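# Set the drink can upright on the cork coaster

## Task

Place the drink can standing upright at the centre of the round cork coaster. The can must be supported by that coaster, and the coaster must sit either on the table or on the other coaster. Neither may be propped up by the gripper. Release the can and pull the hand away at the end. Anything that stays in place only because the robot is holding it does not count.

## Robot and tools

The robot is one FANUC CRX-5iA six-joint arm with a Robotiq 2F-140 parallel gripper. There is only one arm, so every command is a single row.

Frames. Positions in results are in the scene frame, in metres. Its origin is on the table surface straight below the arm base. +z is up, and +y lies to the left when facing along +x. The base itself may be slightly tilted relative to the table. The reported hand position (end_effector_position, with orientation end_effector_quat_wxyz as w,x,y,z) is the point midway between the closed finger pads. It can be off from the true position, more so when the arm is stretched far. The fingers extend along the gripper's +z axis and open and close along its y axis. Closed fingertips stick out roughly 33 mm past that point, fully open ones about 9 mm. When the fingers close, their tips travel about 24 mm farther from the arm, so keep that much room above a surface when gripping near it.

execute_actions. Argument "actions" is a list with zero or one entry. An empty list sends nothing and returns the current state plus camera pictures. An action is {"rows": [[...]], "steps": n}, with n from 1 to 15 (default 15); each control step lasts 1/30 s. Each row is used for one step; if there are fewer rows than steps, the final row is repeated. An action needs at least 7 steps. A wait is {"steps": n} with no rows, n up to 300; it counts from the previous result and includes your reply time. Optional "pictures": true attaches camera images to a non-empty call. A refused call does nothing.

Each row has 9 numbers in this order: J1 waist, J2 shoulder, J3 elbow, J4 forearm roll, J5 wrist pitch, J6 wrist roll, then gripper position, gripper force_limit, gripper speed. The six joint values are absolute target angles in radians, in the same form the Joint positions line prints them; they are not offsets. Ranges: J1 -3.491 to 3.491, J2 -3.140 to 3.140, J3 -1.187 to 4.328, J4 -3.316 to 3.316, J5 -3.140 to 3.140, J6 -3.927 to 3.927. A target more than 0.010 rad outside its range and beyond the joint's current angle gets the call refused. True ends may differ from these by up to 0.010 rad; a joint asked to pass its real end is stopped there and a "joint sent to its limit" line may appear (possibly referring to an earlier action). Its absence does not prove there is room left.

The last three numbers are scaled to [-1, 1]. position: +1 fully open (140 mm gap), about -0.8 pads touching, -1 closes until blocked. force_limit: roughly 14 N at -1, 60 N at 0, 107 N at +1. speed: about 30 mm/s at -1, 140 at 0, 250 at +1.

Motion limits. Joint targets advance at most 2.62 rad/s (J1, J2), 3.14 (J3), 3.93 (J4 to J6), with 0.5 s to accelerate, and all joints are timed to arrive together. Each target is held within a lead of the measured angle: 0.805 rad for J1/J2, 0.966 for J3, 1.21 for J4 to J6. If the targets would move the hand more than 70 mm from where it is measured, all are pulled back proportionally. So large moves need several calls. Between calls the arm keeps heading to the last row sent until it nearly stops or a step is HELD; then only a new action moves it on.

Timing. Each result is captured 7 steps before its action finishes; those steps run while you compose the next reply, and the next action starts after them. The simulation keeps running while you think.

Result lines. Joint positions and Joint velocities list the six joints in row order (rad, rad/s). position_measured is the finger opening in counts, not millimetres: 3 is fully open, 230 is pads together. object_status: 0 moving, 1 blocked while opening, 2 blocked while closing (a grasp), 3 reached the requested position or pads met (a thin item might still be held). To grasp, send position -1 and confirm status 2. Stopped fingers stay put until the position number changes by at least 0.01 or the object yields or slips. To squeeze harder while holding, raise force_limit and switch position between -1 and -0.98. "joint command not followed" means the clearance check altered or blocked targets (mount blocks and posts count as the arm). HELD marks steps where your row was partly or wholly not applied. MOTOR HOT warns of overheating; holding loads, even while idle, heats motors, and reaching the limit brakes the arm until it cools (OVER-TEMPERATURE FAULT).

Faults. Contact torque reaching a joint's load limit (139 N m for J1 to J3, 34.8 N m for J4 to J6, held weight included) or an external force of 150 N anywhere on the arm, gripper or load halts the arm for 10 s, drops the rest of the call, and lets the arm yield. Avoid hard pushes, collisions, slams, drops and slips. Knocking anything off the table means failure. Occasional brief tugs on a held item or nudges to loose objects can happen; check the can stays put.

zoom_image: {"camera": name, "region": [x0, y0, x1, y1]} in pixels of that camera's latest image, origin top-left, at most 504 by 504. Cameras: cam_head_left, cam_head_right, cam_high, cam_low, cam_wrist, each 504x504. The wrist camera sits near the gripper base and may be offset up to about 51 mm and tilted up to about 29 degrees from its nominal frame.

read_manual: returns only licence texts; it never moves the robot.

finished_scene: {"scene": n} ends the current scene, grades it and loads the next task if any. It is final, so call it only once the can stands on the coaster, released, with the gripper moved away. Replying without any tool call ends everything.

Each tool is called after "Request:" as name(argument=value, ...), one argument or row to a line, values as JSON.

## Session

Request:
execute_actions(
  actions=[],
)

Scene clock: 0.00 s of 3960.00 s.
end_effector_position=(+0.2226, +0.1028, +0.1638) position_measured=3 object_status=3 end_effector_quat_wxyz=(-0.341, -0.521, +0.768, -0.146)
Joint positions: [ 1.141  0.245 -0.35   0.009 -1.755 -1.411]
Joint velocities: [ 0.    -0.     0.    -0.    -0.     0.001]

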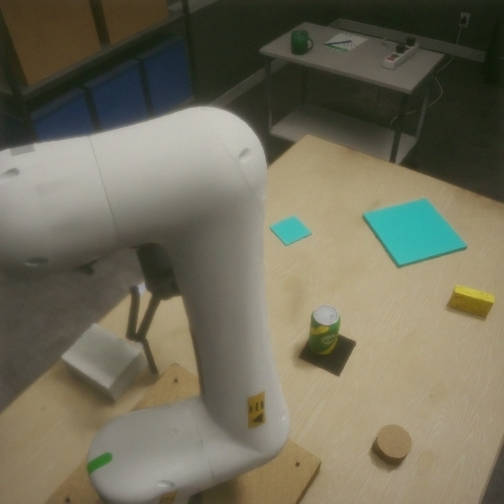

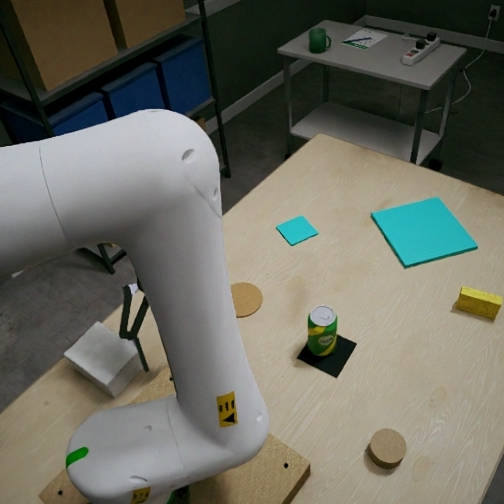

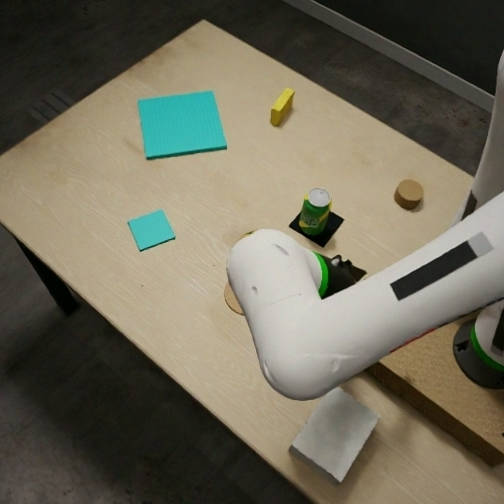

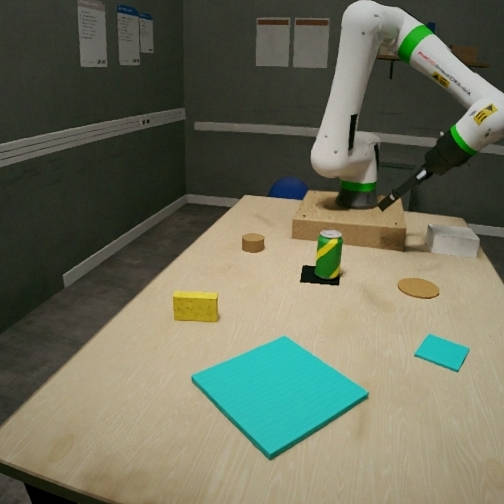

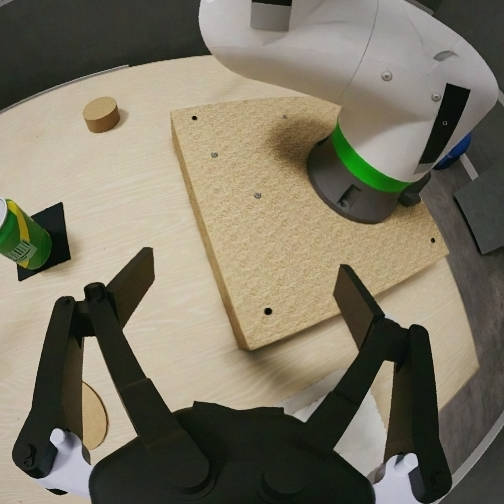

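Request:
zoom_image(
  camera="cam_low",
  region=[220, 140, 504, 320],
)

Request:
zoom_image(
  camera="cam_head_right",
  region=[40, 250, 440, 504],
)

Request:
zoom_image(
  camera="cam_high",
  region=[200, 150, 504, 504],
)

Region (220, 140, 504, 320) of cam_low's 504x504 image, scaled by 1.775, with more detail than that image has; it fills the top 319 rows of this view, and the rest is white.

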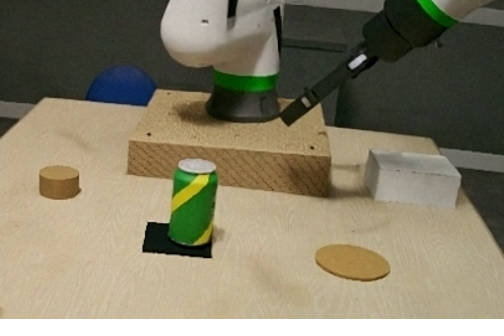

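Region (40, 250, 440, 504) of cam_head_right's 504x504 image, scaled by 1.260, with more detail than that image has; it fills the top 320 rows of this view, and the rest is white.

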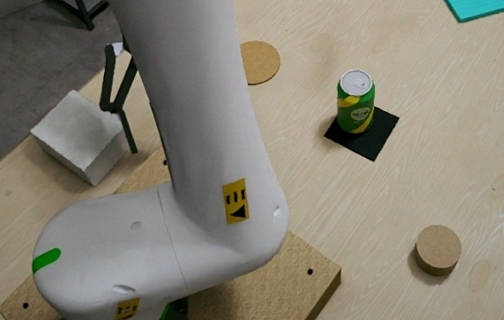

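Region (200, 150, 504, 504) of cam_high's 504x504 image, scaled by 1.424, with more detail than that image has; it fills the left 433 columns of this view, and the rest is white.

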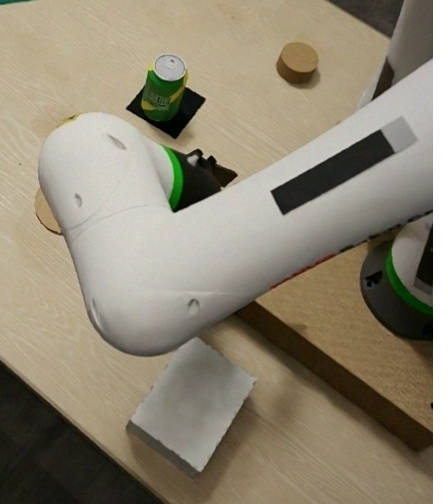

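Request:
execute_actions(
  actions=[
    {"rows": [[0.541, 0.01, -0.022, 0.0, -1.539, -1.97, 1, 0, 0]], "steps": 15},
  ],
)

Request:
execute_actions(
  actions=[
    {"steps": 30},
  ],
  pictures=true,
)

Scene clock: 5.37 s of 3960.00 s.
end_effector_position=(+0.2713, +0.1142, +0.1760) position_measured=3 object_status=3 end_effector_quat_wxyz=(-0.266, -0.423, +0.859, -0.108)
Joint positions: [ 0.999  0.19  -0.273  0.007 -1.704 -1.543]
Joint velocities: [-1.026 -0.407  0.563 -0.009  0.363 -0.944]
Steps of this call (steps 1 to 90: nothing new was sent; then 2.10 s passed at rest; steps 91 to 98: the first 8 steps of this action). Readings (joint positions | what the end effector reports):
91: [1.140 0.245 -0.350 0.009 -1.755 -1.411] | position_measured=3 object_status=3
92: [1.137 0.244 -0.348 0.009 -1.754 -1.415] | position_measured=3 object_status=3
94: [1.114 0.235 -0.335 0.009 -1.745 -1.437] | position_measured=3 object_status=3
98: the state above

Scene clock: 6.37 s of 3960.00 s.
end_effector_position=(+0.4525, +0.0511, +0.2946) position_measured=3 object_status=3 end_effector_quat_wxyz=(-0.008, -0.010, +1.000, +0.015)
Joint positions: [ 0.541  0.01  -0.022 -0.    -1.539 -1.97 ]
Joint velocities: [-0.002  0.    -0.     0.     0.    -0.   ]
Kept back: nothing.
Steps of this call (steps 1 to 7: the last 7 steps of your previous action; steps 8 to 30: the robot went on to your last target). Readings (joint positions | what the end effector reports):
1: [0.965 0.177 -0.254 0.006 -1.692 -1.575] | position_measured=3 object_status=3
2: [0.932 0.164 -0.236 0.006 -1.680 -1.605] | position_measured=3 object_status=3
4: [0.869 0.139 -0.201 0.005 -1.657 -1.665] | position_measured=3 object_status=3
8: [0.748 0.091 -0.135 0.003 -1.614 -1.777] | position_measured=3 object_status=3
30: the state above

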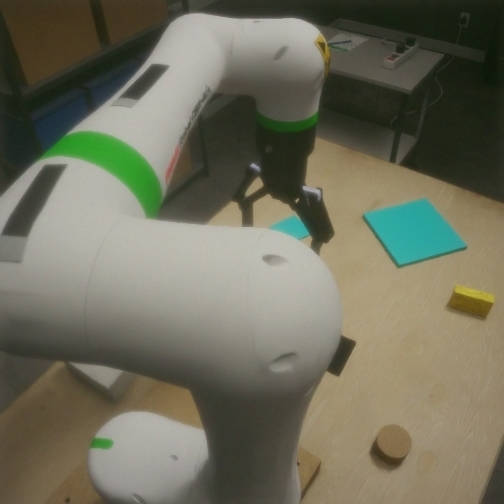

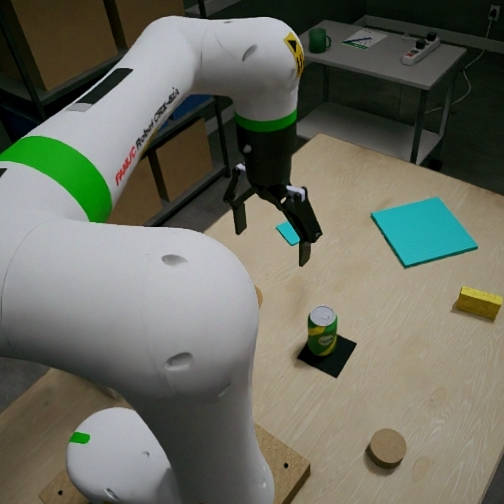

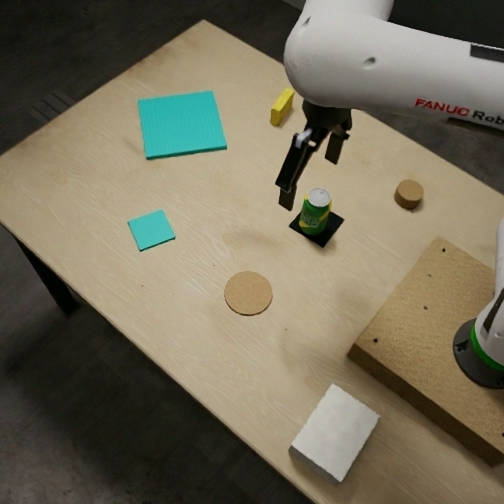

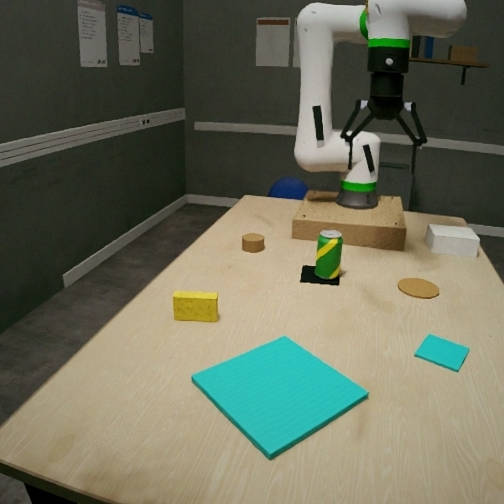

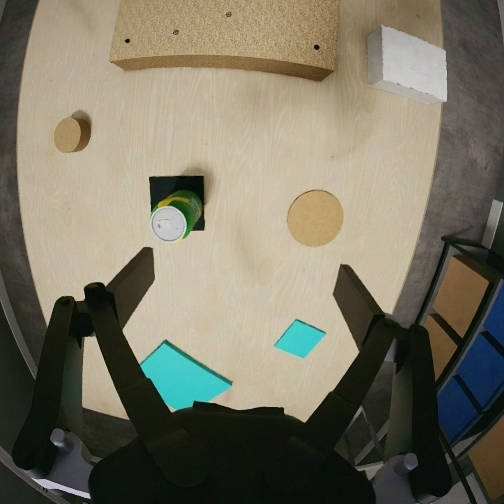

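Request:
zoom_image(
  camera="cam_wrist",
  region=[100, 130, 380, 310],
)

Request:
zoom_image(
  camera="cam_low",
  region=[270, 80, 504, 320],
)

Region (100, 130, 380, 310) of cam_wrist's 504x504 image, scaled by 1.800, with more detail than that image has; it fills the top 324 rows of this view, and the rest is white.

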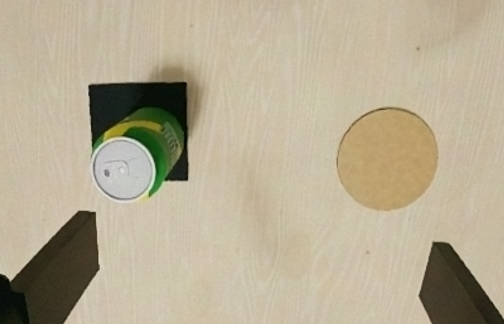

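Region (270, 80, 504, 320) of cam_low's 504x504 image, scaled by 2.100, with more detail than that image has; it fills the left 491 columns of this view, and the rest is white.

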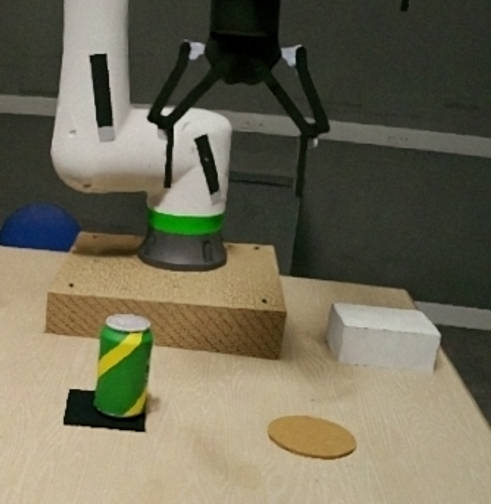

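Request:
execute_actions(
  actions=[
    {"rows": [[0.3366, 0.0549, -0.2011, 0.0339, -1.3056, -1.794, 1, 0, 0]], "steps": 15},
  ],
)

Request:
execute_actions(
  actions=[
    {"steps": 18},
  ],
  pictures=true,
)

Scene clock: 10.53 s of 3960.00 s.
end_effector_position=(+0.4650, -0.0070, +0.2378) position_measured=3 object_status=3 end_effector_quat_wxyz=(-0.002, -0.003, +1.000, +0.006)
Joint positions: [ 0.419  0.037 -0.129  0.02  -1.399 -1.865]
Joint velocities: [-0.719  0.158 -0.631  0.119  0.817  0.617]
Steps of this call (steps 1 to 15: the robot went on to your last target; steps 16 to 90: nothing new was sent; then 0.90 s passed at rest; steps 91 to 98: the first 8 steps of this action). Readings (joint positions | what the end effector reports):
91: [0.541 0.010 -0.022 0.000 -1.539 -1.970] | position_measured=3 object_status=3
92: [0.537 0.011 -0.024 0.001 -1.535 -1.967] | position_measured=3 object_status=3
94: [0.514 0.016 -0.045 0.005 -1.508 -1.947] | position_measured=3 object_status=3
98: the state above

Scene clock: 11.13 s of 3960.00 s.
end_effector_position=(+0.4649, -0.0479, +0.2001) position_measured=3 object_status=3 end_effector_quat_wxyz=(+0.000, -0.000, +1.000, +0.000)
Joint positions: [ 0.337  0.055 -0.201  0.034 -1.306 -1.794]
Joint velocities: [-0.001 -0.     0.     0.    -0.    -0.001]
Kept back: nothing.
Steps of this call (steps 1 to 7: the last 7 steps of your previous action; steps 8 to 18: the robot went on to your last target). Readings (joint positions | what the end effector reports):
1: [0.394 0.042 -0.150 0.024 -1.372 -1.844] | position_measured=3 object_status=3
2: [0.372 0.047 -0.170 0.028 -1.347 -1.825] | position_measured=3 object_status=3
4: [0.344 0.053 -0.195 0.033 -1.314 -1.800] | position_measured=3 object_status=3
8: [0.337 0.055 -0.201 0.034 -1.306 -1.794] | position_measured=3 object_status=3
18: the state above

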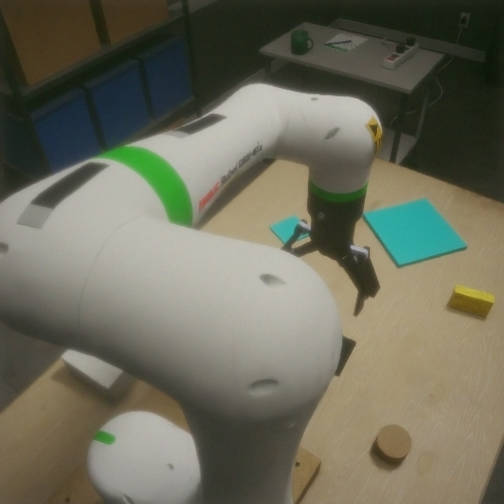

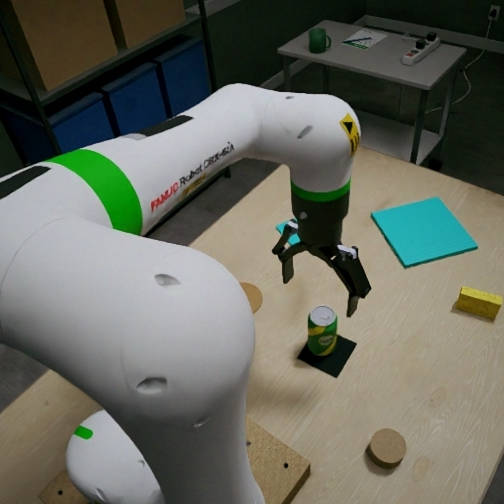

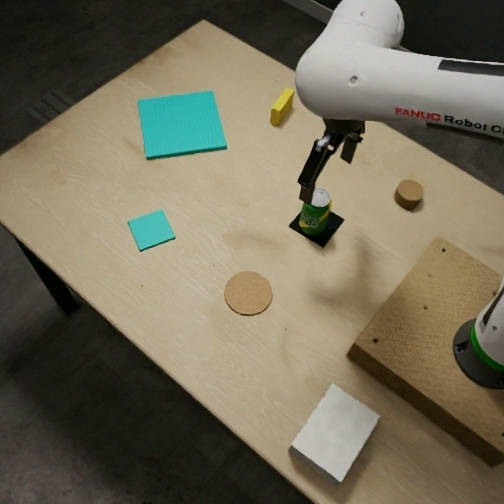

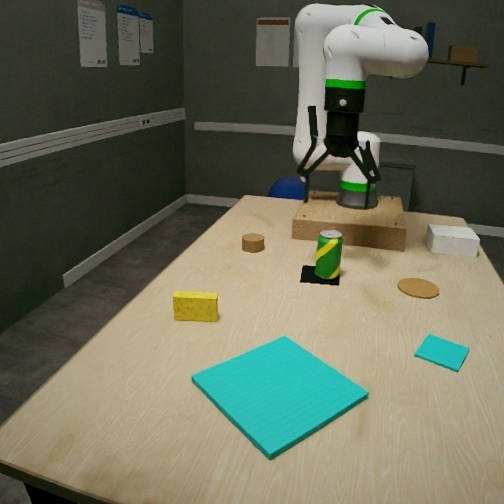

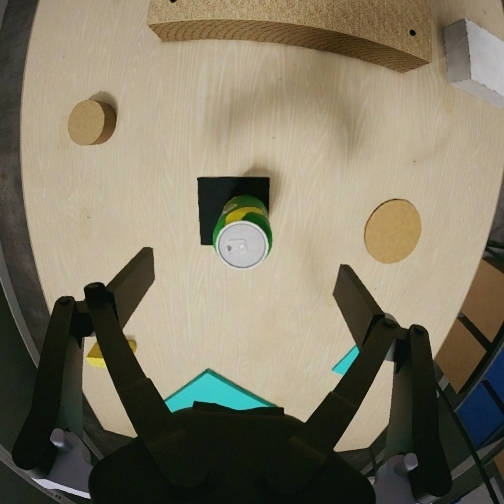

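Request:
zoom_image(
  camera="cam_wrist",
  region=[120, 150, 440, 330],
)

Request:
zoom_image(
  camera="cam_low",
  region=[270, 120, 460, 310],
)

Request:
zoom_image(
  camera="cam_head_right",
  region=[230, 200, 420, 390],
)

Request:
zoom_image(
  camera="cam_high",
  region=[210, 110, 420, 330],
)

Region (120, 150, 440, 330) of cam_wrist's 504x504 image, scaled by 1.575, with more detail than that image has; it fills the top 284 rows of this view, and the rest is white.

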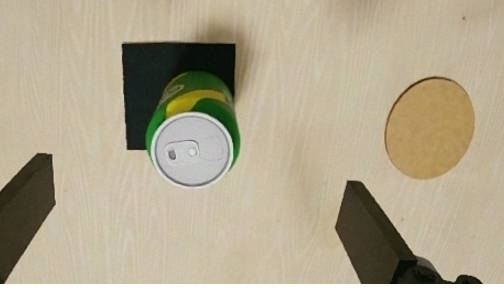

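Region (270, 120, 460, 310) of cam_low's 504x504 image, scaled by 2.653, with more detail than that image has.

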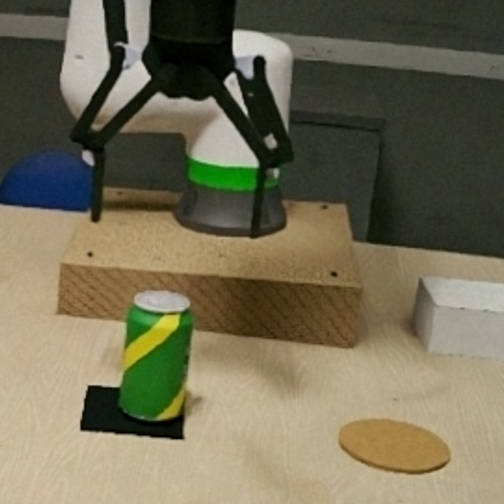

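Region (230, 200, 420, 390) of cam_head_right's 504x504 image, scaled by 2.653, with more detail than that image has.

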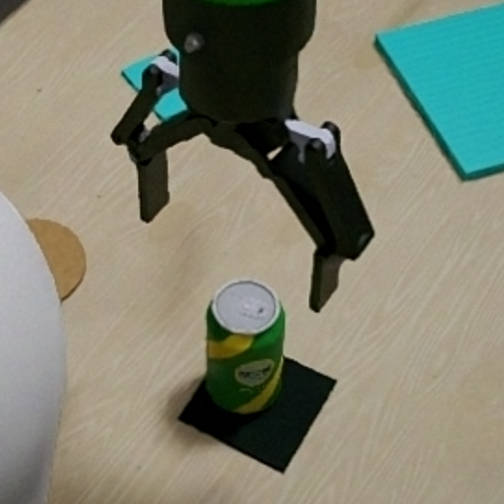

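Region (210, 110, 420, 330) of cam_high's 504x504 image, scaled by 2.291, with more detail than that image has; it fills the left 481 columns of this view, and the rest is white.

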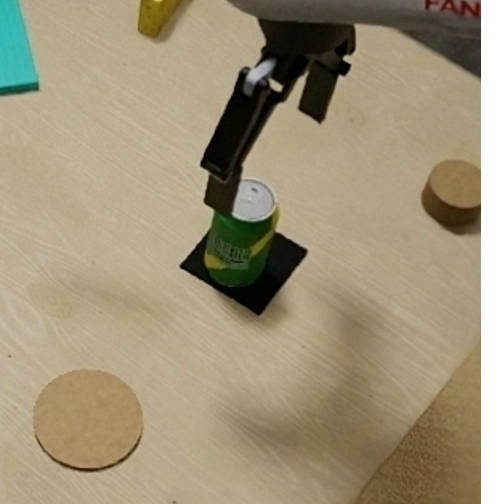

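Request:
execute_actions(
  actions=[
    {"rows": [[0.3157, 0.1773, -0.3542, 0.038, -1.0294, -1.784, 0.55, 0.2, 0]], "steps": 15},
  ],
)

Request:
execute_actions(
  actions=[
    {"steps": 14},
  ],
  pictures=true,
)

Scene clock: 14.50 s of 3960.00 s.
end_effector_position=(+0.4703, -0.0505, +0.1212) position_measured=53 object_status=0 end_effector_quat_wxyz=(+0.000, +0.000, +1.000, +0.000)
Joint positions: [ 0.322  0.138 -0.305  0.036 -1.118 -1.787]
Joint velocities: [-0.082  0.489 -0.606  0.02   1.087  0.04 ]
Steps of this call (steps 1 to 15: the robot went on to your last target; steps 16 to 90: nothing new was sent; then 0.10 s passed at rest; steps 91 to 98: the first 8 steps of this action). Readings (joint positions | what the end effector reports):
91: [0.337 0.055 -0.201 0.034 -1.305 -1.794] | position_measured=3 object_status=0
92: [0.336 0.057 -0.204 0.034 -1.300 -1.794] | position_measured=7 object_status=0
94: [0.333 0.072 -0.224 0.034 -1.264 -1.793] | position_measured=22 object_status=0
98: the state above

Scene clock: 14.97 s of 3960.00 s.
end_effector_position=(+0.4682, -0.0528, +0.0850) position_measured=59 object_status=3 end_effector_quat_wxyz=(+0.001, -0.000, +1.000, +0.000)
Joint positions: [ 0.316  0.177 -0.354  0.038 -1.029 -1.784]
Joint velocities: [-0.002 -0.001 -0.    -0.     0.     0.002]
Kept back: nothing.
Steps of this call (steps 1 to 7: the last 7 steps of your previous action; steps 8 to 14: the robot went on to your last target). Readings (joint positions | what the end effector reports):
1: [0.320 0.153 -0.324 0.037 -1.084 -1.786] | position_measured=58 object_status=0
2: [0.318 0.165 -0.339 0.037 -1.058 -1.785] | position_measured=59 object_status=0
4: [0.316 0.177 -0.353 0.038 -1.032 -1.784] | position_measured=59 object_status=0
8: [0.316 0.177 -0.354 0.038 -1.029 -1.784] | position_measured=59 object_status=3
14: the state above

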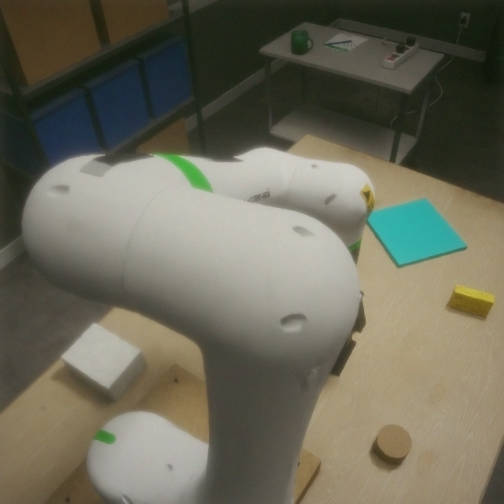

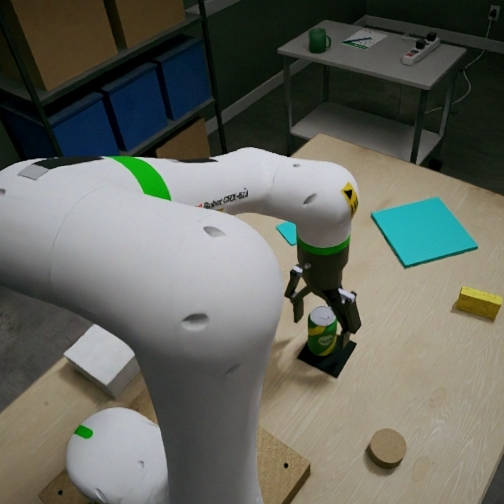

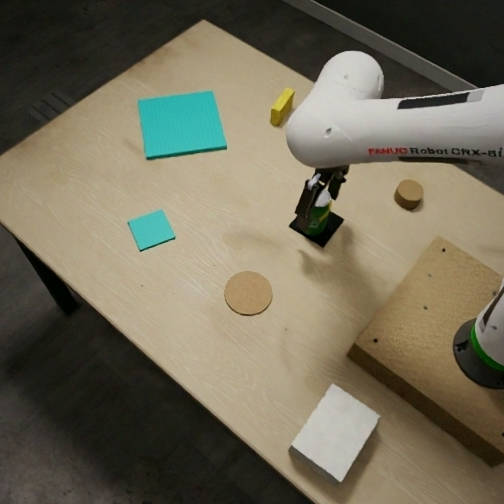

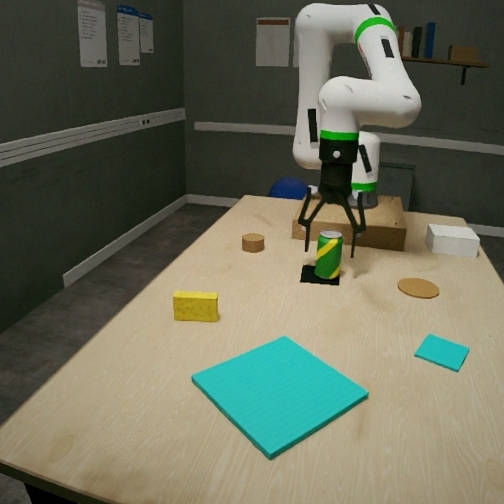

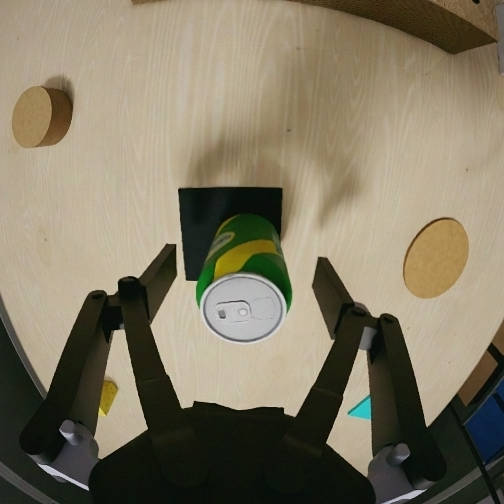

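Request:
zoom_image(
  camera="cam_low",
  region=[270, 170, 460, 310],
)

Request:
zoom_image(
  camera="cam_wrist",
  region=[120, 170, 380, 380],
)

Request:
zoom_image(
  camera="cam_high",
  region=[260, 150, 380, 260],
)

Request:
zoom_image(
  camera="cam_head_right",
  region=[260, 250, 390, 390],
)

Region (270, 170, 460, 310) of cam_low's 504x504 image, scaled by 2.653, with more detail than that image has; it fills the top 371 rows of this view, and the rest is white.

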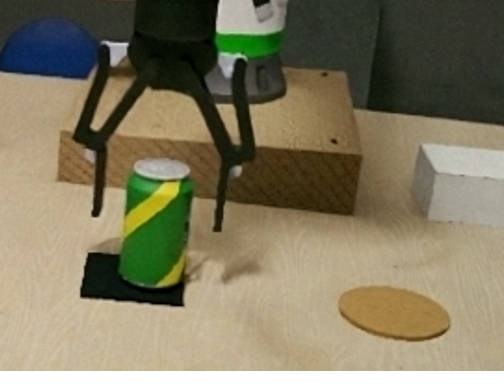

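Region (120, 170, 380, 380) of cam_wrist's 504x504 image, scaled by 1.938, with more detail than that image has; it fills the top 407 rows of this view, and the rest is white.

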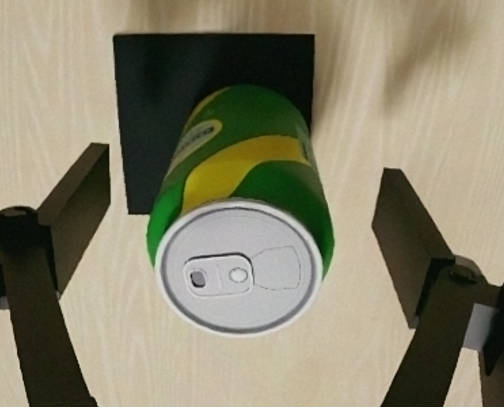

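Region (260, 150, 380, 260) of cam_high's 504x504 image, scaled by 4.200, with more detail than that image has; it fills the top 462 rows of this view, and the rest is white.

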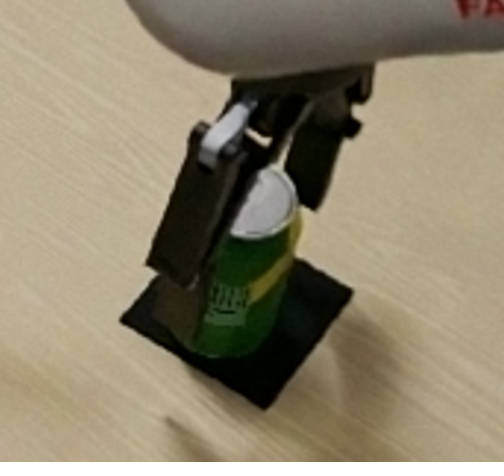

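Region (260, 250, 390, 390) of cam_head_right's 504x504 image, scaled by 3.600, with more detail than that image has; it fills the left 468 columns of this view, and the rest is white.

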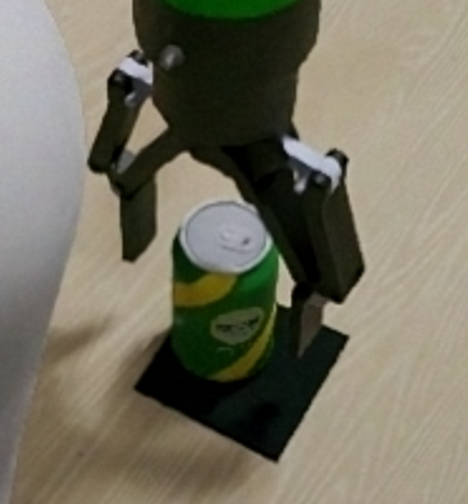

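Request:
execute_actions(
  actions=[
    {"rows": [[0.3157, 0.1773, -0.3542, 0.038, -1.0294, -1.784, -1, 0.2, -0.3]], "steps": 15},
  ],
)

Request:
execute_actions(
  actions=[
    {"steps": 12},
  ],
  pictures=true,
)

Scene clock: 15.73 s of 3960.00 s.
end_effector_position=(+0.4682, -0.0528, +0.0850) position_measured=97 object_status=0 end_effector_quat_wxyz=(+0.000, +0.000, +1.000, +0.000)
Joint positions: [ 0.316  0.177 -0.354  0.038 -1.029 -1.784]
Joint velocities: [ 0.    -0.    -0.    -0.001  0.     0.   ]
Steps of this call (steps 1 to 15: the robot went on to your last target; steps 16 to 23: the first 8 steps of this action). Readings (joint positions | what the end effector reports):
16: [0.316 0.177 -0.354 0.038 -1.029 -1.784] | position_measured=59 object_status=0
17: [0.316 0.177 -0.354 0.038 -1.029 -1.784] | position_measured=62 object_status=0
19: [0.316 0.177 -0.354 0.038 -1.029 -1.784] | position_measured=74 object_status=0
23: the state above

Scene clock: 16.13 s of 3960.00 s.
end_effector_position=(+0.4682, -0.0528, +0.0850) position_measured=139 object_status=0 end_effector_quat_wxyz=(+0.000, +0.000, +1.000, +0.000)
Joint positions: [ 0.316  0.177 -0.354  0.038 -1.029 -1.784]
Joint velocities: [ 0.     0.    -0.001 -0.    -0.     0.   ]
Kept back: nothing.
Steps of this call (steps 1 to 7: the last 7 steps of your previous action; steps 8 to 12: the robot went on to your last target). Readings (joint positions | what the end effector reports):
1: [0.316 0.177 -0.354 0.038 -1.029 -1.784] | position_measured=103 object_status=0
2: [0.316 0.177 -0.354 0.038 -1.029 -1.784] | position_measured=109 object_status=0
4: [0.316 0.177 -0.354 0.038 -1.029 -1.784] | position_measured=120 object_status=0
8: [0.316 0.177 -0.354 0.038 -1.029 -1.784] | position_measured=139 object_status=0
12: the state above

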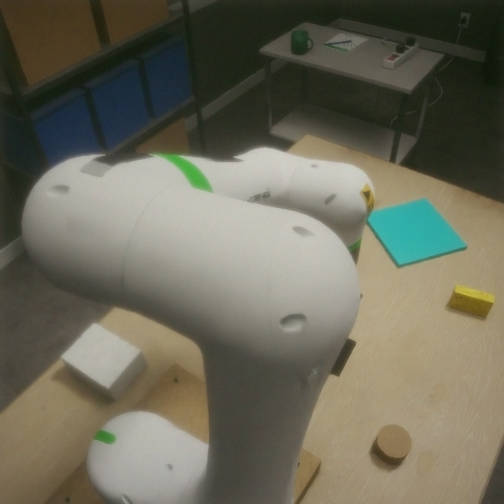

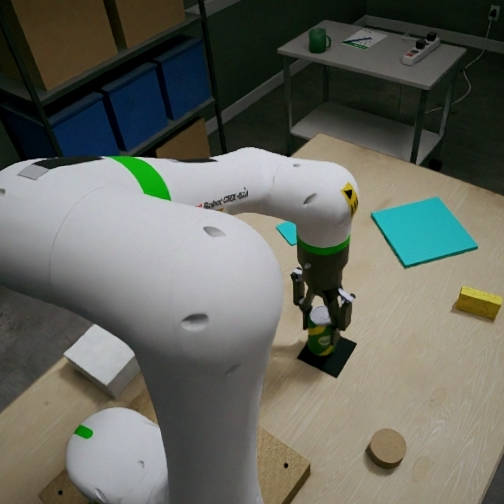

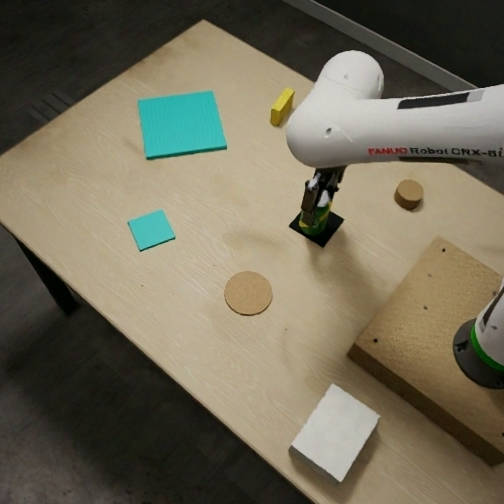

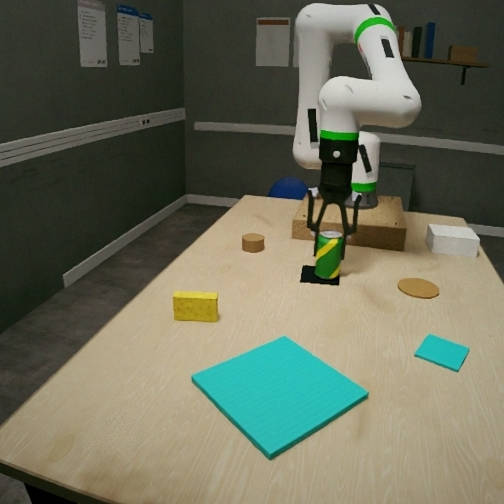

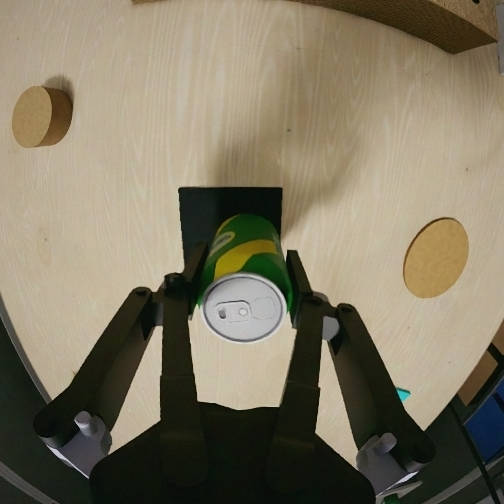

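Request:
execute_actions(
  actions=[
    {"rows": [[0.3157, 0.1680, -0.3463, 0.038, -1.0465, -1.784, -1, 0.2, -0.3],[0.3157, 0.1590, -0.3385, 0.038, -1.0636, -1.784, -1, 0.2, -0.3],[0.3180, 0.1500, -0.3306, 0.038, -1.0806, -1.786, -1, 0.2, -0.3],[0.3250, 0.1420, -0.3220, 0.038, -1.0977, -1.793, -1, 0.2, -0.3],[0.3400, 0.1380, -0.3095, 0.038, -1.1140, -1.808, -1, 0.2, -0.3],[0.3650, 0.1459, -0.3035, 0.038, -1.1132, -1.833, -1, 0.2, -0.3],[0.4000, 0.1564, -0.2954, 0.038, -1.1120, -1.868, -1, 0.2, -0.3],[0.4400, 0.1683, -0.2861, 0.038, -1.1107, -1.908, -1, 0.2, -0.3],[0.4900, 0.1832, -0.2745, 0.038, -1.1090, -1.957, -1, 0.2, -0.3],[0.7625, 0.2645, -0.2115, 0.0377, -1.0999, -2.228, -1, 0.2, -0.3]], "steps": 15},
  ],
)

Request:
execute_actions(
  actions=[
    {"steps": 26},
  ],
  pictures=true,
)

Scene clock: 19.73 s of 3960.00 s.
end_effector_position=(+0.4722, -0.0372, +0.1190) position_measured=139 object_status=2 end_effector_quat_wxyz=(+0.001, +0.001, +1.000, -0.000)
Joint positions: [ 0.351  0.142 -0.308  0.038 -1.111 -1.819]
Joint velocities: [ 0.59   0.033  0.168  0.    -0.056 -0.582]
Steps of this call (steps 1 to 15: the robot went on to your last target; steps 16 to 90: nothing new was sent; then 0.33 s passed at rest; steps 91 to 98: the first 8 steps of this action). Readings (joint positions | what the end effector reports):
91: [0.316 0.177 -0.354 0.038 -1.029 -1.784] | position_measured=139 object_status=2
92: [0.316 0.175 -0.352 0.038 -1.034 -1.784] | position_measured=139 object_status=2
94: [0.316 0.160 -0.339 0.038 -1.063 -1.784] | position_measured=139 object_status=2
98: the state above

Scene clock: 20.60 s of 3960.00 s.
end_effector_position=(+0.4781, +0.1781, +0.1050) position_measured=139 object_status=2 end_effector_quat_wxyz=(+0.000, -0.000, +1.000, +0.000)
Joint positions: [ 0.762  0.264 -0.212  0.038 -1.1   -2.228]
Joint velocities: [ 0.  0. -0. -0.  0.  0.]
Kept back: nothing.
Steps of this call (steps 1 to 7: the last 7 steps of your previous action; steps 8 to 26: the robot went on to your last target). Readings (joint positions | what the end effector reports):
1: [0.374 0.144 -0.302 0.038 -1.112 -1.842] | position_measured=139 object_status=2
2: [0.402 0.148 -0.295 0.038 -1.112 -1.870] | position_measured=139 object_status=2
4: [0.461 0.164 -0.281 0.038 -1.111 -1.928] | position_measured=139 object_status=2
8: [0.576 0.203 -0.255 0.038 -1.107 -2.042] | position_measured=139 object_status=2
26: the state above

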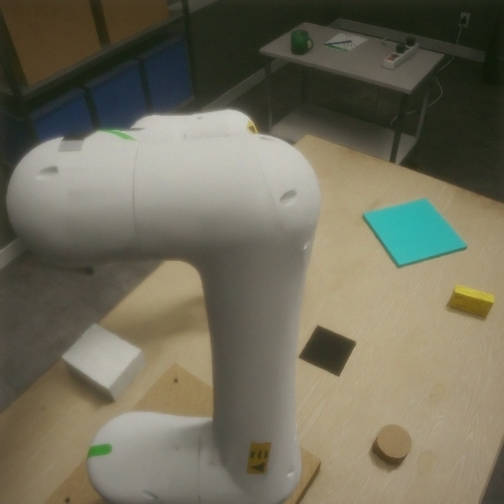

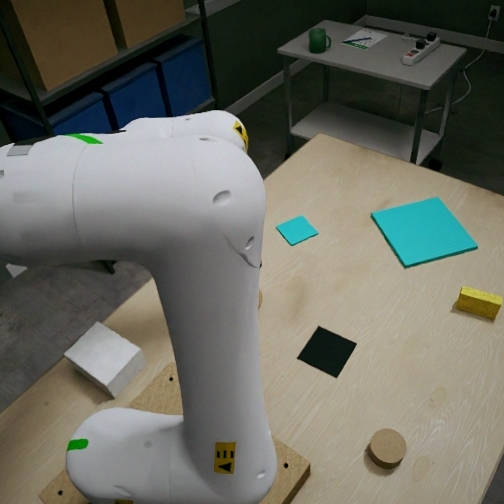

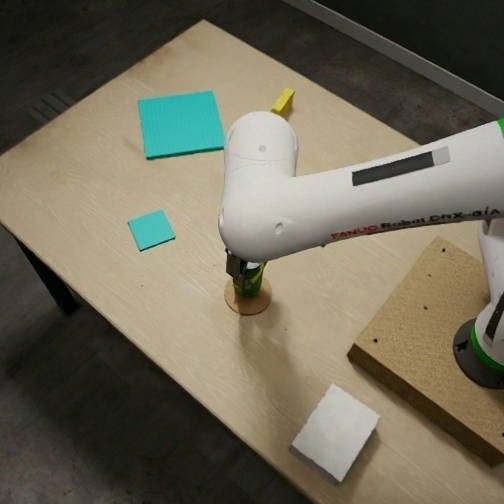

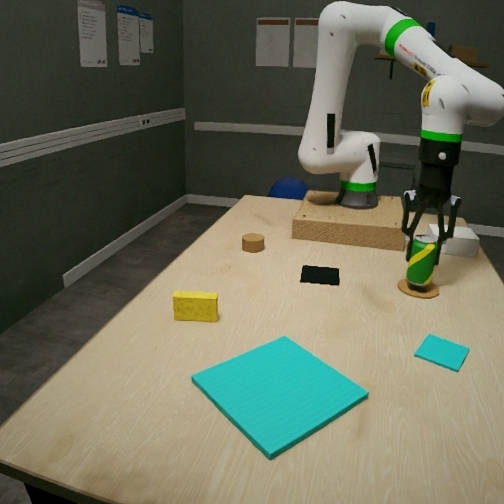

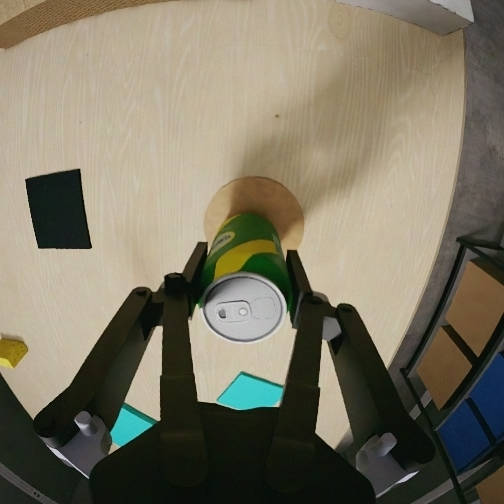

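Request:
zoom_image(
  camera="cam_low",
  region=[370, 215, 470, 315],
)

Request:
zoom_image(
  camera="cam_high",
  region=[200, 235, 300, 335],
)

Request:
zoom_image(
  camera="cam_wrist",
  region=[160, 160, 350, 350],
)

Region (370, 215, 470, 315) of cam_low's 504x504 image, scaled by 5.040, with more detail than that image has.

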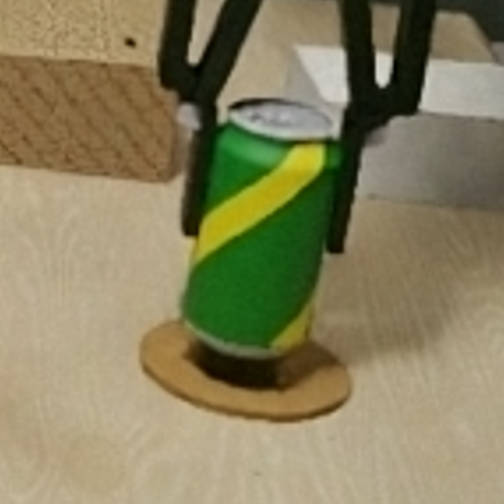

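Region (200, 235, 300, 335) of cam_high's 504x504 image, scaled by 5.040, with more detail than that image has.

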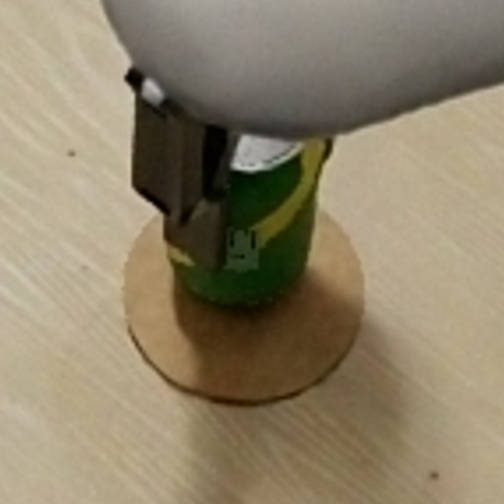

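Region (160, 160, 350, 350) of cam_wrist's 504x504 image, scaled by 2.653, with more detail than that image has.

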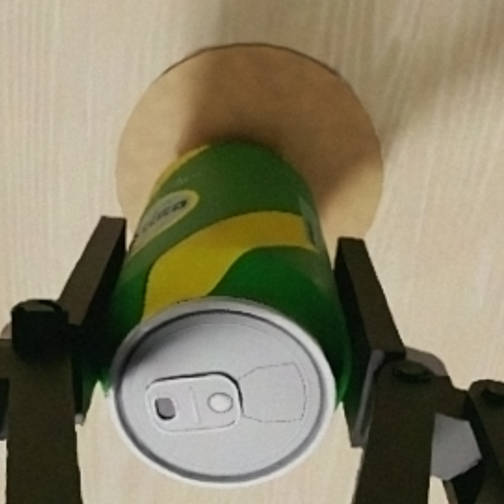

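Request:
execute_actions(
  actions=[
    {"rows": [[0.7660, 0.2646, -0.2170, 0.0378, -1.0945, -2.232, -1, 0.2, -0.3],[0.7710, 0.2647, -0.2250, 0.0379, -1.0866, -2.237, -1, 0.2, -0.3],[0.7770, 0.2648, -0.2345, 0.038, -1.0771, -2.244, -1, 0.2, -0.3],[0.7826, 0.2650, -0.2433, 0.0382, -1.0684, -2.25, -1, 0.2, -0.3]], "steps": 15},
  ],
)

Request:
execute_actions(
  actions=[],
)

Scene clock: 23.37 s of 3960.00 s.
end_effector_position=(+0.4690, +0.1842, +0.0929) position_measured=139 object_status=2 end_effector_quat_wxyz=(+0.000, +0.000, +1.000, +0.000)
Joint positions: [ 0.783  0.265 -0.243  0.038 -1.068 -2.25 ]
Joint velocities: [ 0.    -0.    -0.002 -0.     0.    -0.001]
Steps of this call (steps 1 to 30: the robot went on to your last target; steps 31 to 75: nothing new was sent; steps 76 to 83: the first 8 steps of this action). Readings (joint positions | what the end effector reports):
76: [0.763 0.265 -0.212 0.038 -1.100 -2.228] | position_measured=139 object_status=2
77: [0.765 0.265 -0.214 0.038 -1.096 -2.231] | position_measured=139 object_status=2
79: [0.773 0.265 -0.228 0.038 -1.083 -2.240] | position_measured=139 object_status=2
83: the state above

Scene clock: 23.60 s of 3960.00 s.
end_effector_position=(+0.4690, +0.1841, +0.0929) position_measured=139 object_status=2 end_effector_quat_wxyz=(+0.000, +0.000, +1.000, +0.000)
Joint positions: [ 0.783  0.265 -0.243  0.038 -1.068 -2.25 ]
Joint velocities: [-0.001 -0.    -0.001  0.     0.    -0.001]
Kept back: nothing.
Steps of this call (steps 1 to 7: the last 7 steps of your previous action). Readings (joint positions | what the end effector reports):
1: [0.783 0.265 -0.243 0.038 -1.068 -2.250] | position_measured=139 object_status=2
2: [0.783 0.265 -0.243 0.038 -1.068 -2.250] | position_measured=139 object_status=2
4: [0.783 0.265 -0.243 0.038 -1.068 -2.250] | position_measured=139 object_status=2
7: the state above

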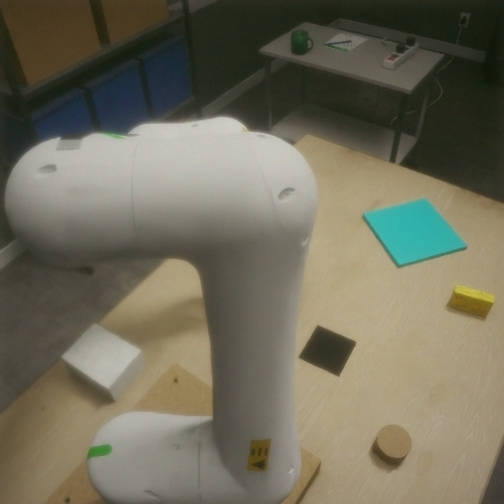

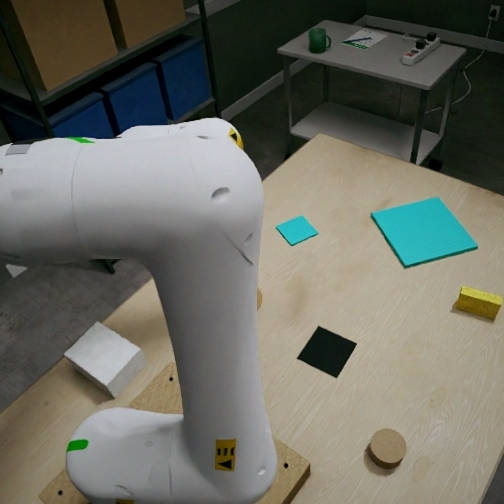

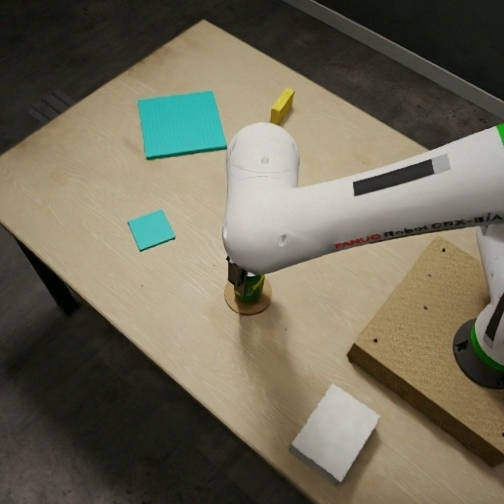

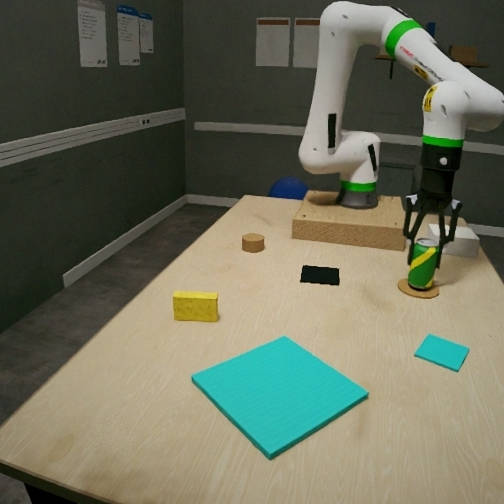

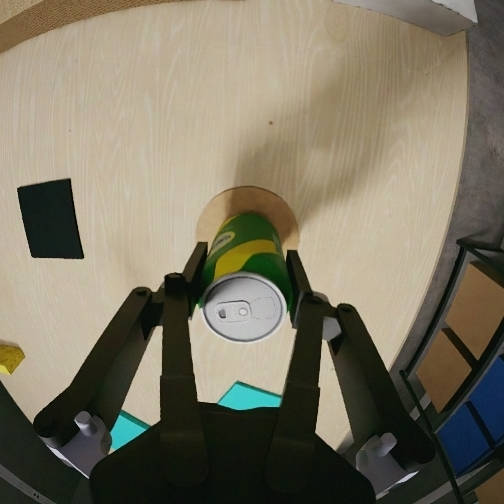

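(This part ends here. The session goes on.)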